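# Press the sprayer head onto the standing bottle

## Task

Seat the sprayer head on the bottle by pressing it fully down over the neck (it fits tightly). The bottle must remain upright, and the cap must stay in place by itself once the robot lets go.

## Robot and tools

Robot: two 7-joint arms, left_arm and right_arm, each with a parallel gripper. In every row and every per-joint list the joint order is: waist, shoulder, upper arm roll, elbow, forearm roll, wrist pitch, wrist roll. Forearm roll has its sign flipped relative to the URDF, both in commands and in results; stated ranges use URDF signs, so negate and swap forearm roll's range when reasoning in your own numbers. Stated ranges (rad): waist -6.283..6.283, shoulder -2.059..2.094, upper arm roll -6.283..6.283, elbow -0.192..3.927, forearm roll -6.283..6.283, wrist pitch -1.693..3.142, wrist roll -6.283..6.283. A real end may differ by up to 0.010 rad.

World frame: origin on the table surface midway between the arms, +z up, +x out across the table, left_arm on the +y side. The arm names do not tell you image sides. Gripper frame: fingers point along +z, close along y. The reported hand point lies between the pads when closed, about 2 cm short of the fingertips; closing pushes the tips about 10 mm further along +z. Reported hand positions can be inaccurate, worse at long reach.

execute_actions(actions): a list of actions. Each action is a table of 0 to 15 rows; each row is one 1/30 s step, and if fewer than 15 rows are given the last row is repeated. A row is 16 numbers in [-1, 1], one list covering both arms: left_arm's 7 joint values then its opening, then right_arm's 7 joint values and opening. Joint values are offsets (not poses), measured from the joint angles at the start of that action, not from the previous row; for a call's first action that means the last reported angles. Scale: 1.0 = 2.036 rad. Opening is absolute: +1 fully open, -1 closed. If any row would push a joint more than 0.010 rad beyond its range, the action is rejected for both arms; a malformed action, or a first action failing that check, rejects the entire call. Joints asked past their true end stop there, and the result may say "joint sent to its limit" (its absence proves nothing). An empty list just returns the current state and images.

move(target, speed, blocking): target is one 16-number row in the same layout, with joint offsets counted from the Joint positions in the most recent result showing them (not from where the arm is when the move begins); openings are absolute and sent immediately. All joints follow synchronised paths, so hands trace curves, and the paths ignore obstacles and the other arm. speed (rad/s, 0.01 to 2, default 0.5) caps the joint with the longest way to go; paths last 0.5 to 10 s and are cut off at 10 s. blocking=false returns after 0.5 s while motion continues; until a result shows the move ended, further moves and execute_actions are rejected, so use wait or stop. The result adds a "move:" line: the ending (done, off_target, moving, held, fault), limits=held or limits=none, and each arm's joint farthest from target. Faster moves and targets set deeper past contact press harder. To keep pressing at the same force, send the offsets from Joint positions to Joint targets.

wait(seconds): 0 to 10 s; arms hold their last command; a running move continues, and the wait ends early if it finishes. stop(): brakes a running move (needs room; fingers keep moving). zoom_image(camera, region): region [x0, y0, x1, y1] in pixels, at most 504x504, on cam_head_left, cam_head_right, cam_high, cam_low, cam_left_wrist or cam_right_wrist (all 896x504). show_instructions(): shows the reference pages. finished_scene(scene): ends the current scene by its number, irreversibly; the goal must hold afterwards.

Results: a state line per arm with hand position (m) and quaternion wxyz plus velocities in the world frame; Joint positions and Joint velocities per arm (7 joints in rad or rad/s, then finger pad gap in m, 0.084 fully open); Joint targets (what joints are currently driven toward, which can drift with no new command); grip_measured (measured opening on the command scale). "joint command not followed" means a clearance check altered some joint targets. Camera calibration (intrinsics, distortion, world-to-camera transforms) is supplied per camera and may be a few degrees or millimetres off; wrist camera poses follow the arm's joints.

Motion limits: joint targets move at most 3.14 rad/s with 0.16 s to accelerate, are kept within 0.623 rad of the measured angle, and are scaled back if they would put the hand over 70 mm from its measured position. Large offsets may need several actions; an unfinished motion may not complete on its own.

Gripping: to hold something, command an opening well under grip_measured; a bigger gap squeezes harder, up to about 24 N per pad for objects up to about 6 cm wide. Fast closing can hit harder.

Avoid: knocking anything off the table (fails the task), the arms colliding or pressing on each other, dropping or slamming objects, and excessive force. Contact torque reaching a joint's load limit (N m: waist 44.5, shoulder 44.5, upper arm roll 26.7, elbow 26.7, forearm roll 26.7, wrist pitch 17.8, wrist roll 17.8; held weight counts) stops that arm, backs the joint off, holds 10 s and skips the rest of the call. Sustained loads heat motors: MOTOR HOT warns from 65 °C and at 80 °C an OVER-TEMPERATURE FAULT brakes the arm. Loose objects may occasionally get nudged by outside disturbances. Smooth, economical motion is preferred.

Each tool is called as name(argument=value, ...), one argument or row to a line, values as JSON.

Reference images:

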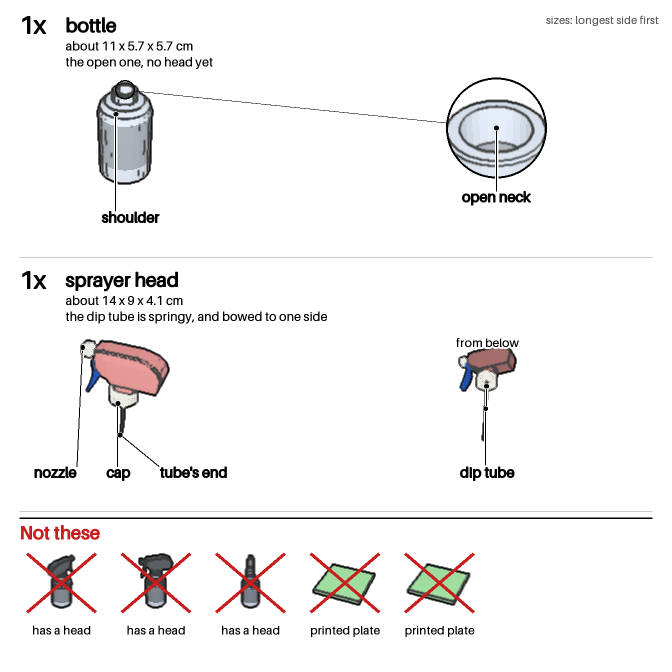

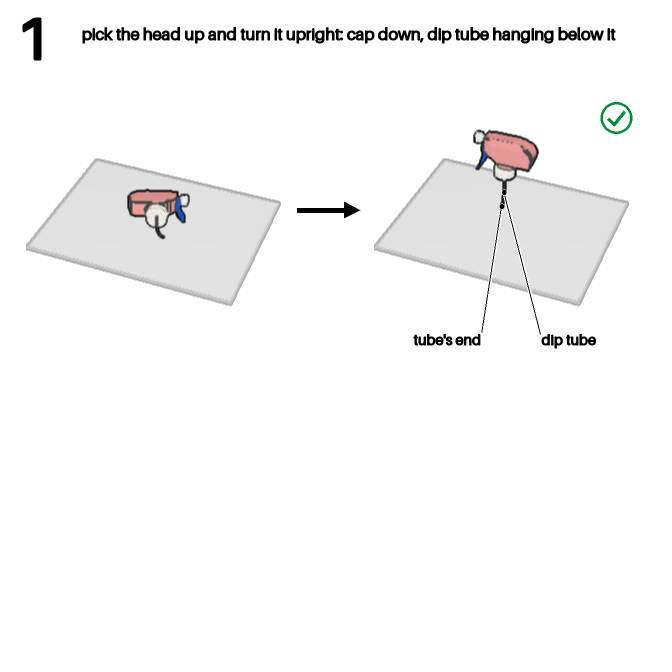

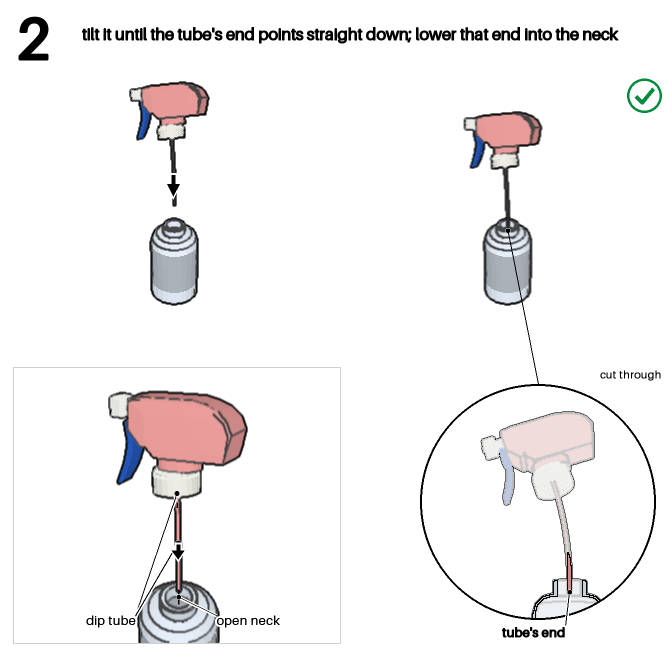

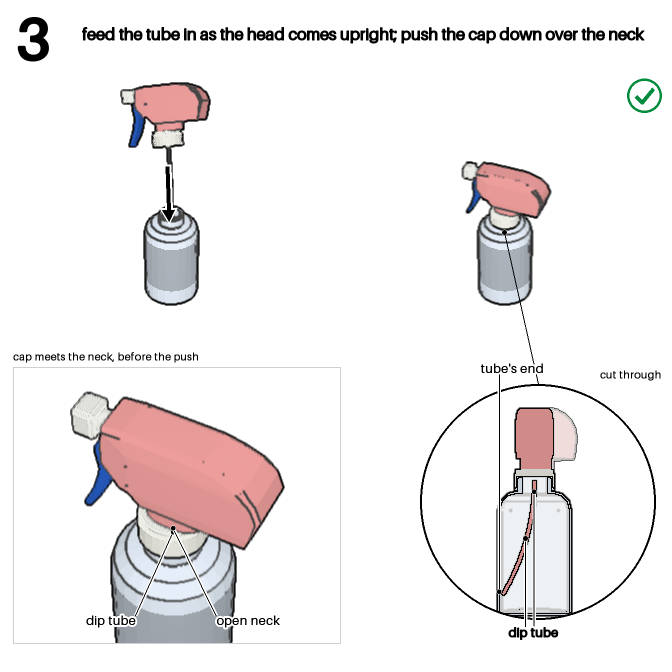

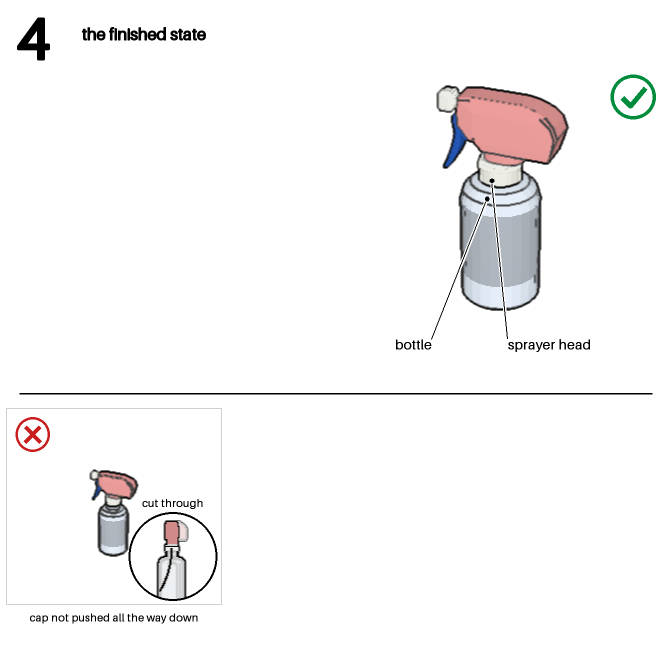

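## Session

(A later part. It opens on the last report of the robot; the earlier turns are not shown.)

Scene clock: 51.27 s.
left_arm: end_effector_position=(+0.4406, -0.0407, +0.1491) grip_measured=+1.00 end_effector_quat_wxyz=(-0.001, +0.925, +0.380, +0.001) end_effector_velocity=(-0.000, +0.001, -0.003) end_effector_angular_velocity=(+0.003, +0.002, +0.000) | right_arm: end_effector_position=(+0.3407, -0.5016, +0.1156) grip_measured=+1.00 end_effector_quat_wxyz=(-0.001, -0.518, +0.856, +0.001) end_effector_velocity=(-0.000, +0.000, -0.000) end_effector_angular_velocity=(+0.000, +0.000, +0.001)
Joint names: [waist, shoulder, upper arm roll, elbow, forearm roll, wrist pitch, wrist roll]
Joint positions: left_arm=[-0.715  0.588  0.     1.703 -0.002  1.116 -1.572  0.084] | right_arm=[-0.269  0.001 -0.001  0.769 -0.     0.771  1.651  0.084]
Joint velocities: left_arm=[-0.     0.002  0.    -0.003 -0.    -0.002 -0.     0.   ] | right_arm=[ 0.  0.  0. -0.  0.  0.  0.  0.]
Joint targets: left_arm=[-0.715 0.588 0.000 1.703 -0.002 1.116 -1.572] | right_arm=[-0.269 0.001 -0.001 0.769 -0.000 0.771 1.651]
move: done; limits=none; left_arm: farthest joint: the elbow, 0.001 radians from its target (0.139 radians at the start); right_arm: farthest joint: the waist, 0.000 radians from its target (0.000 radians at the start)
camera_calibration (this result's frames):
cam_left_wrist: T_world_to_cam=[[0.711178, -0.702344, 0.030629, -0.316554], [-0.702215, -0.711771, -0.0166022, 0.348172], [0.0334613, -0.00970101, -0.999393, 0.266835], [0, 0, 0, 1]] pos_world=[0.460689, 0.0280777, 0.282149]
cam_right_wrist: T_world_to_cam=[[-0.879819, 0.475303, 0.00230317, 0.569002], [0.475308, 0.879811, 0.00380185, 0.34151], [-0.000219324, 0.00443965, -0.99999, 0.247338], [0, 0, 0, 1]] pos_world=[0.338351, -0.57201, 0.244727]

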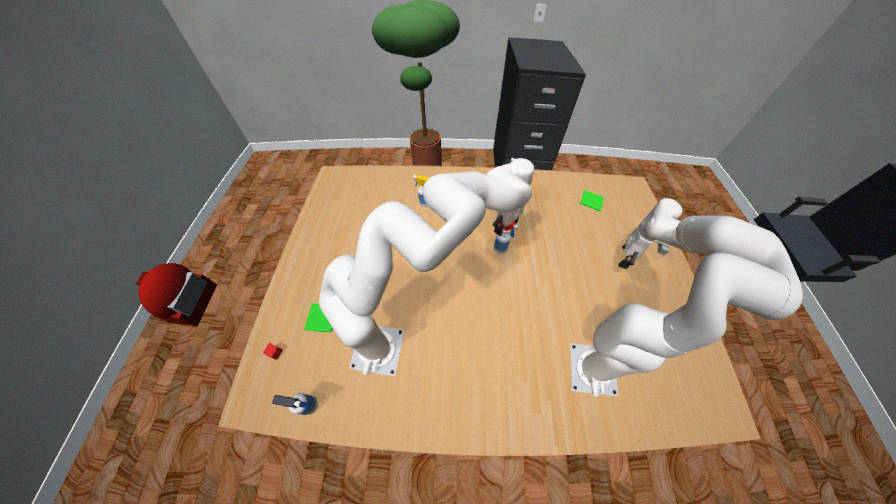

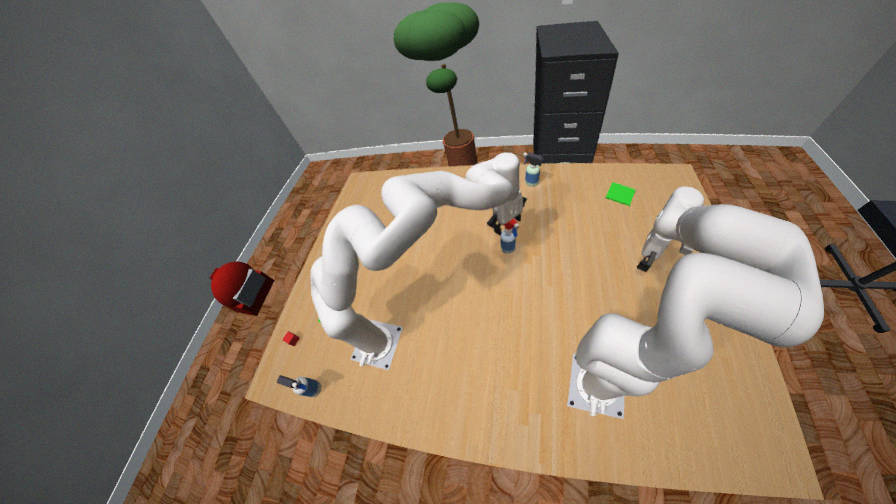

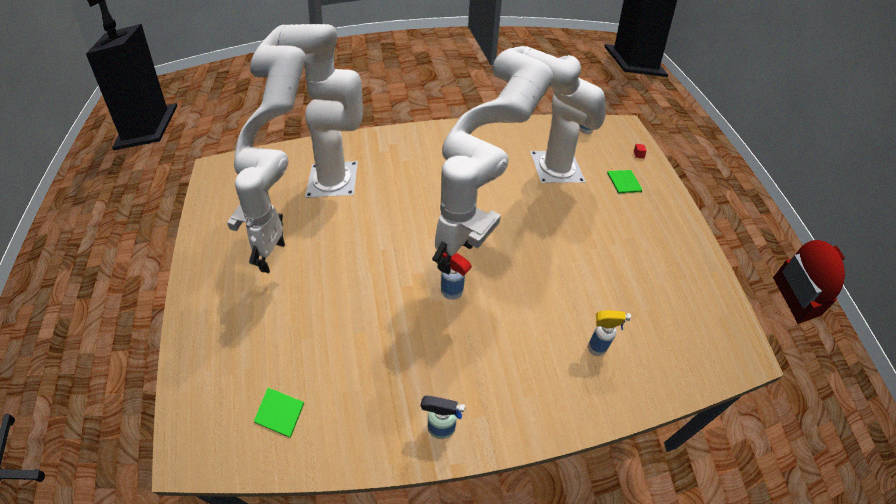

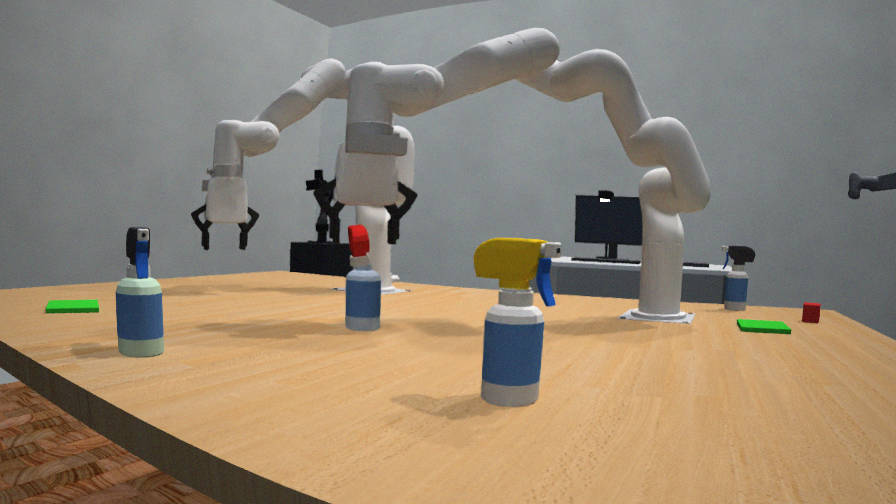

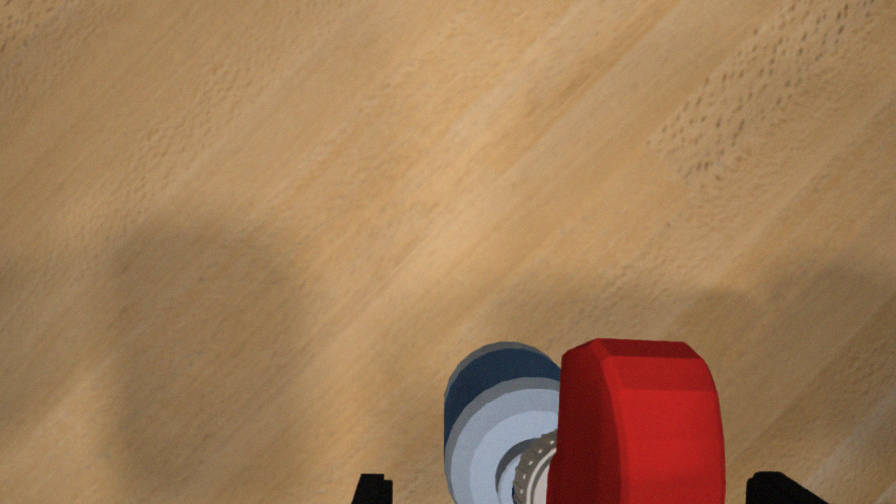

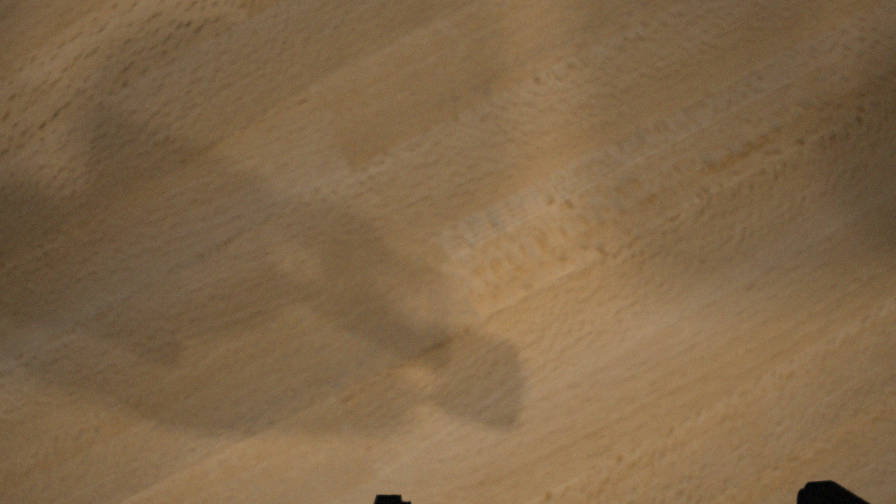

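move(
  target=[0,0,0,0,0,0,0,-1,0,0,0,0,0,0,0,1],
)

move(
  target=[0,0.006,0,-0.011,0,-0.017,0,-1,0,0,0,0,0,0,0,1],
  speed=0.02,
)

zoom_image(
  camera="cam_low",
  region=[320,190,420,290],
)

Scene clock: 53.00 s.
left_arm: end_effector_position=(+0.4405, -0.0407, +0.1490) grip_measured=-0.44 end_effector_quat_wxyz=(-0.001, +0.925, +0.380, +0.001) end_effector_velocity=(+0.001, +0.000, +0.001) end_effector_angular_velocity=(-0.002, -0.001, +0.002) | right_arm: end_effector_position=(+0.3407, -0.5016, +0.1156) grip_measured=+1.00 end_effector_quat_wxyz=(-0.001, -0.518, +0.856, +0.001) end_effector_velocity=(-0.000, -0.001, -0.000) end_effector_angular_velocity=(+0.000, +0.000, -0.003)
Joint names: [waist, shoulder, upper arm roll, elbow, forearm roll, wrist pitch, wrist roll]
Joint positions: left_arm=[-0.715  0.588  0.     1.703 -0.002  1.116 -1.572  0.025] | right_arm=[-0.269  0.001 -0.001  0.769 -0.     0.771  1.651  0.084]
Joint velocities: left_arm=[ 0.001 -0.001  0.     0.001  0.001 -0.001 -0.     0.   ] | right_arm=[-0.     0.    -0.002  0.    -0.     0.001  0.    -0.   ]
Joint targets: left_arm=[-0.715 0.588 0.000 1.703 -0.002 1.116 -1.572] | right_arm=[-0.269 0.001 -0.001 0.769 -0.000 0.771 1.651]
move: done; limits=none; left_arm: farthest joint: the waist, 0.000 radians from its target (0.000 radians at the start); right_arm: farthest joint: the waist, 0.000 radians from its target (0.000 radians at the start)
camera_calibration (this result's frames):
cam_left_wrist: T_world_to_cam=[[0.711181, -0.702347, 0.0305132, -0.316509], [-0.702216, -0.71177, -0.0166035, 0.348172], [0.0333798, -0.00961874, -0.999396, 0.266823], [0, 0, 0, 1]] pos_world=[0.460681, 0.0280858, 0.2821]
cam_right_wrist: T_world_to_cam=[[-0.879819, 0.475303, 0.0023032, 0.569002], [0.475308, 0.879811, 0.0038018, 0.34151], [-0.000219377, 0.00443963, -0.99999, 0.247338], [0, 0, 0, 1]] pos_world=[0.338351, -0.57201, 0.244727]

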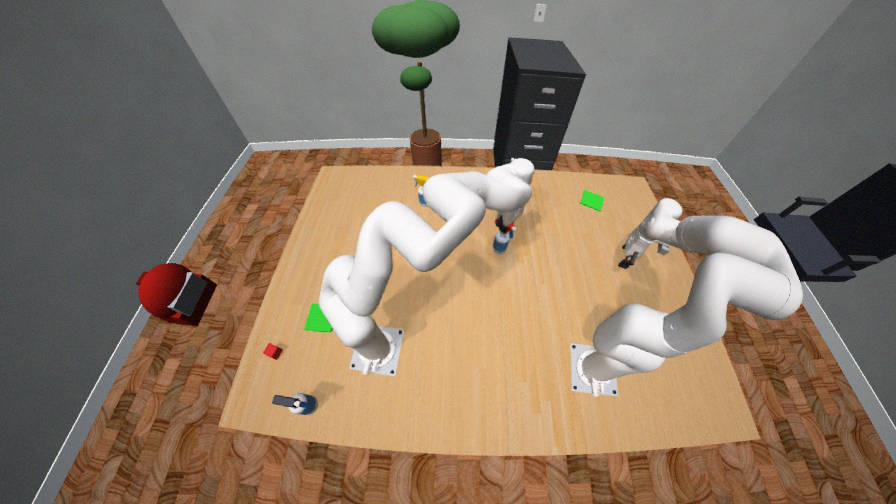

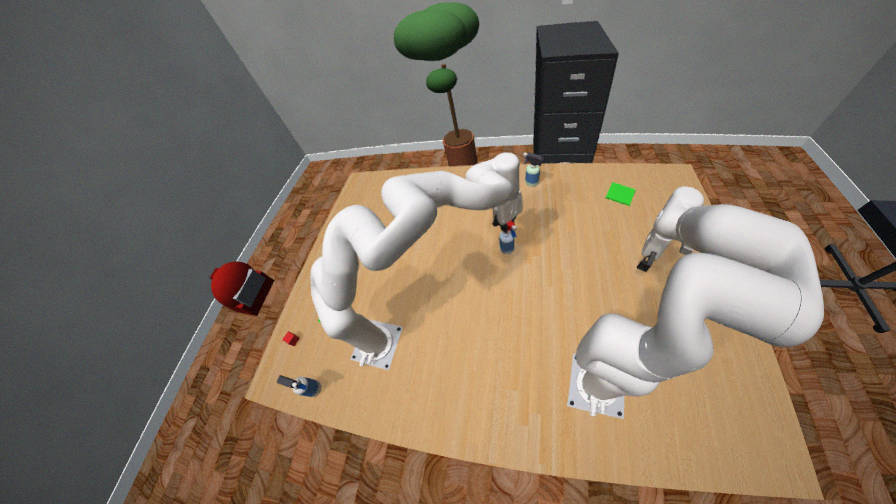

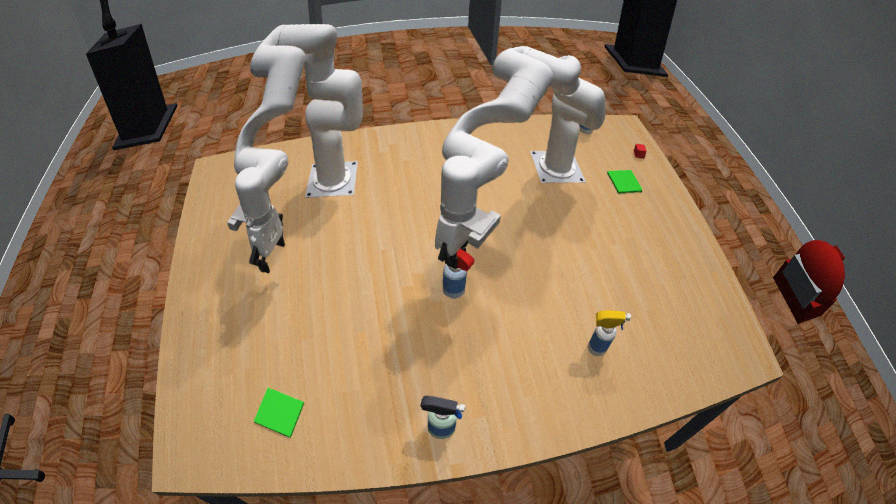

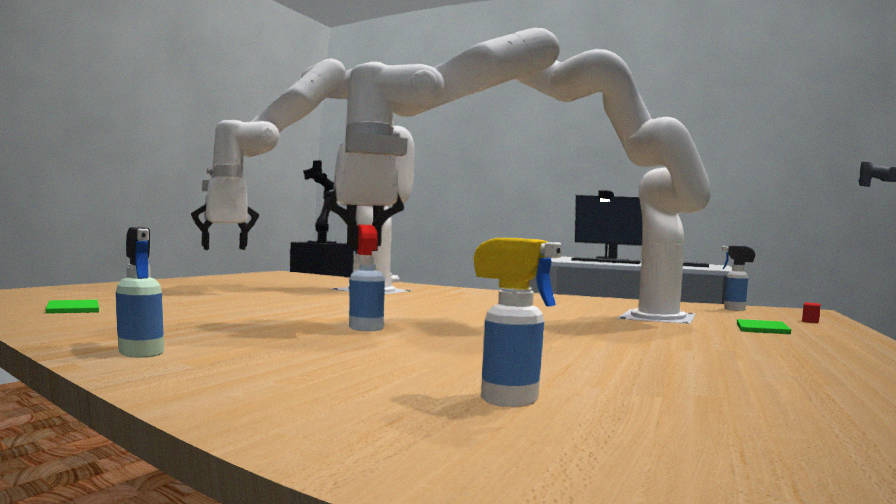

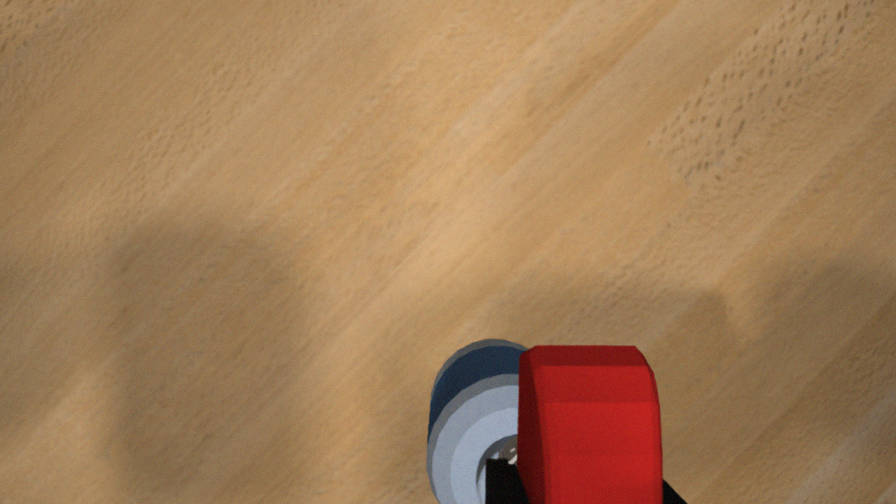

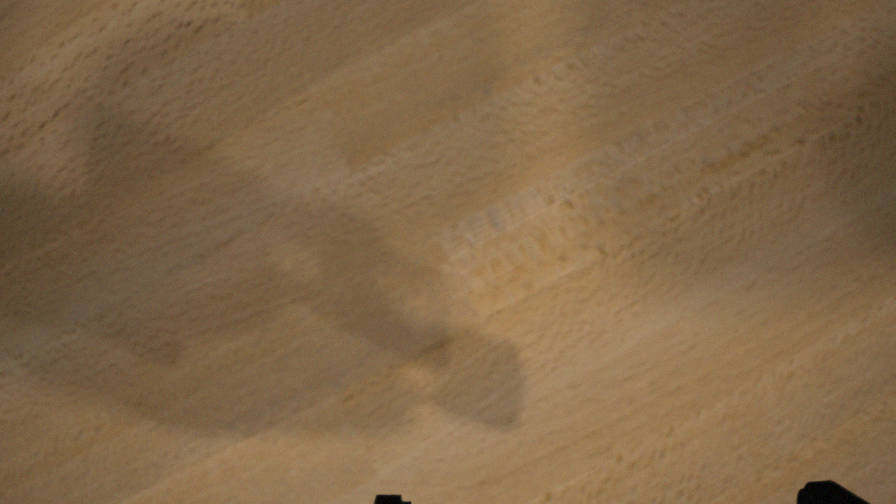

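Scene clock: 55.00 s.
left_arm: end_effector_position=(+0.4411, -0.0413, +0.1397) grip_measured=-0.44 end_effector_quat_wxyz=(+0.003, +0.925, +0.380, +0.002) end_effector_velocity=(+0.001, +0.000, +0.000) end_effector_angular_velocity=(-0.003, -0.002, +0.002) | right_arm: end_effector_position=(+0.3407, -0.5016, +0.1156) grip_measured=+1.00 end_effector_quat_wxyz=(-0.001, -0.518, +0.856, +0.001) end_effector_velocity=(+0.000, +0.000, -0.000) end_effector_angular_velocity=(+0.000, -0.000, +0.001)
Joint names: [waist, shoulder, upper arm roll, elbow, forearm roll, wrist pitch, wrist roll]
Joint positions: left_arm=[-0.715  0.593  0.     1.682 -0.002  1.082 -1.572  0.025] | right_arm=[-0.269  0.001 -0.001  0.769 -0.     0.771  1.651  0.084]
Joint velocities: left_arm=[ 0.002 -0.002 -0.    -0.003  0.001 -0.005  0.    -0.   ] | right_arm=[ 0.     0.     0.001 -0.    -0.    -0.    -0.     0.   ]
Joint targets: left_arm=[-0.715 0.600 0.000 1.681 -0.002 1.082 -1.572] | right_arm=[-0.269 0.001 -0.001 0.769 -0.000 0.771 1.651]
move: done; limits=none; left_arm: farthest joint: the shoulder, 0.007 radians from its target (0.012 radians at the start); right_arm: farthest joint: the waist, 0.000 radians from its target (0.000 radians at the start)
camera_calibration (this result's frames):
cam_left_wrist: T_world_to_cam=[[0.710956, -0.702188, 0.0383877, -0.318075], [-0.702161, -0.711828, -0.0164752, 0.347957], [0.0388941, -0.0152412, -0.999127, 0.254738], [0, 0, 0, 1]] pos_world=[0.460551, 0.0282192, 0.272459]
cam_right_wrist: T_world_to_cam=[[-0.879819, 0.475303, 0.00230335, 0.569002], [0.475308, 0.879811, 0.00380177, 0.34151], [-0.000219521, 0.00443967, -0.99999, 0.247338], [0, 0, 0, 1]] pos_world=[0.338351, -0.57201, 0.244727]

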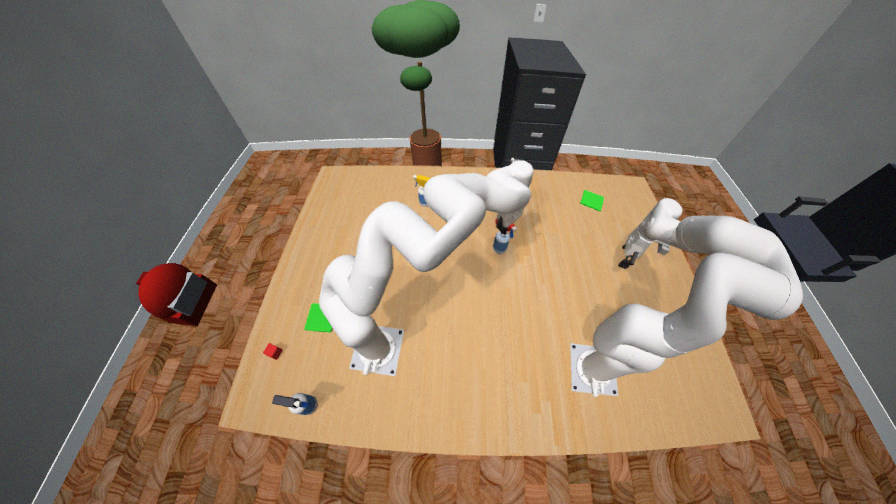

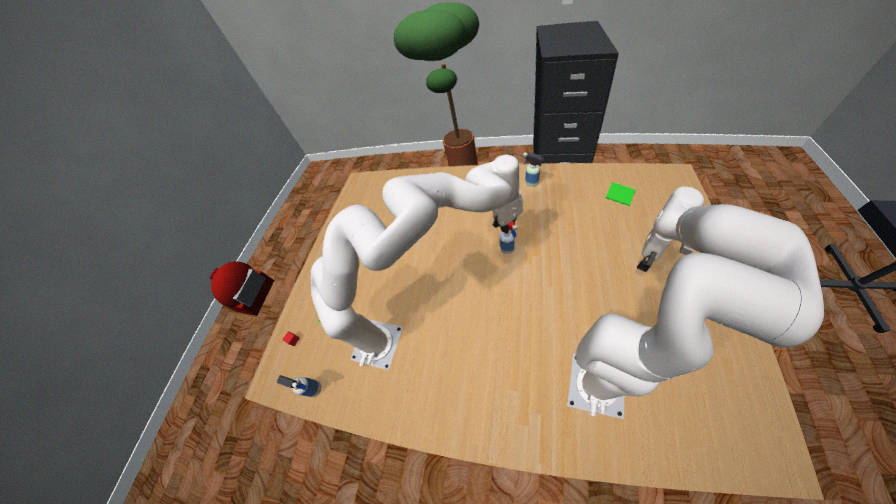

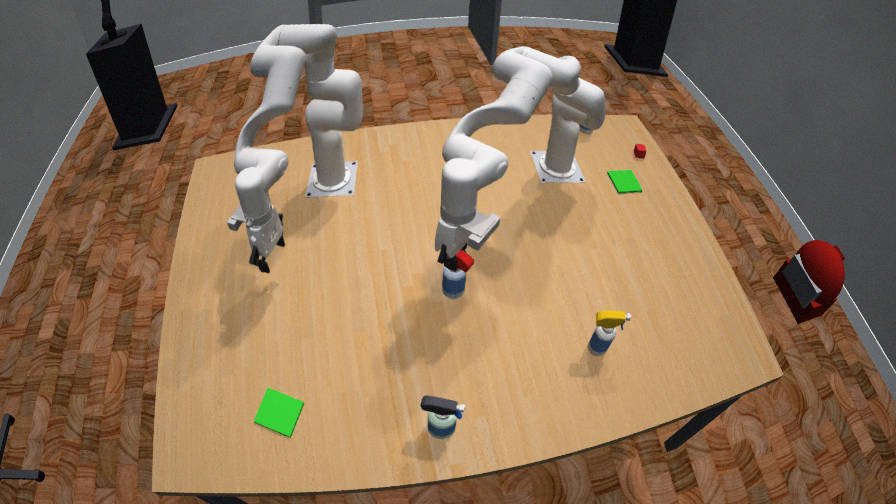

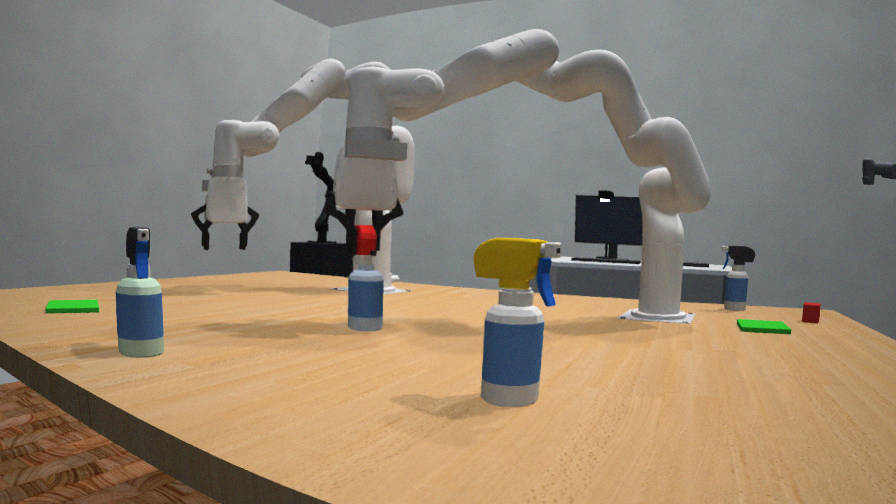

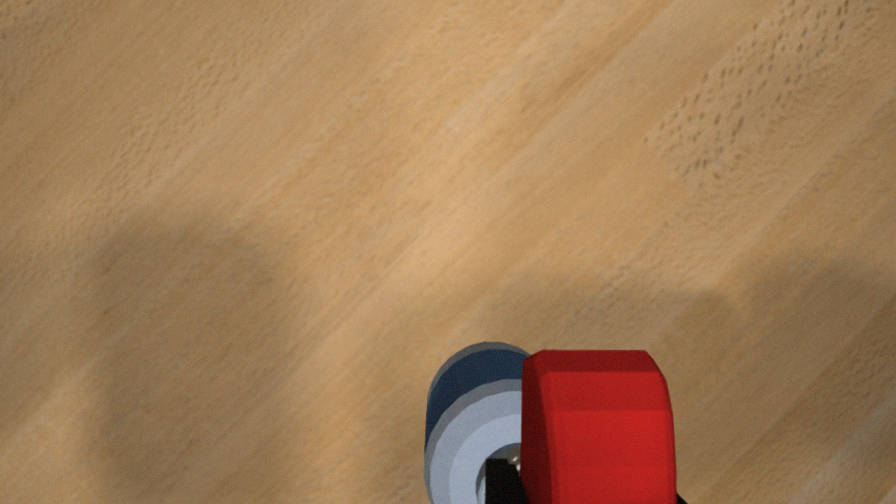

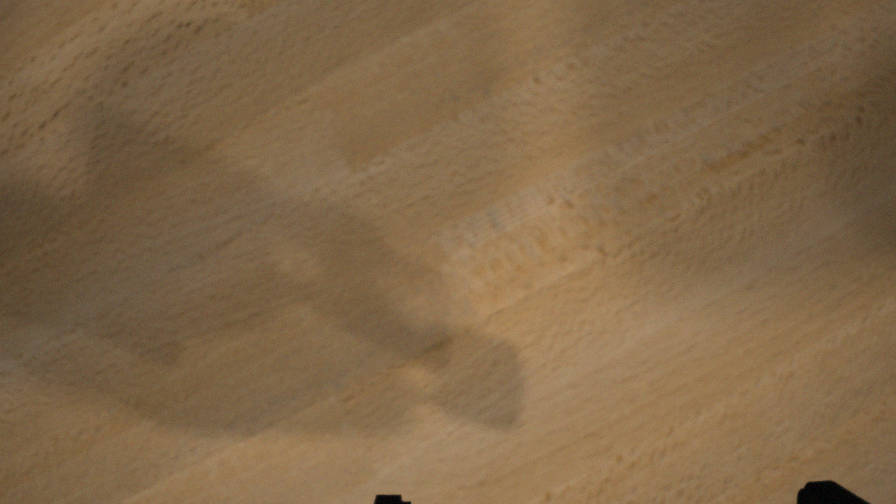

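Region (320, 190, 420, 290) of cam_low's 896x504 image, scaled by 5.040, with more detail than that image has.

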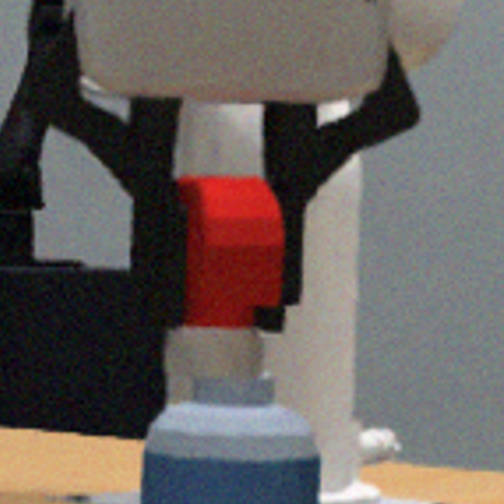

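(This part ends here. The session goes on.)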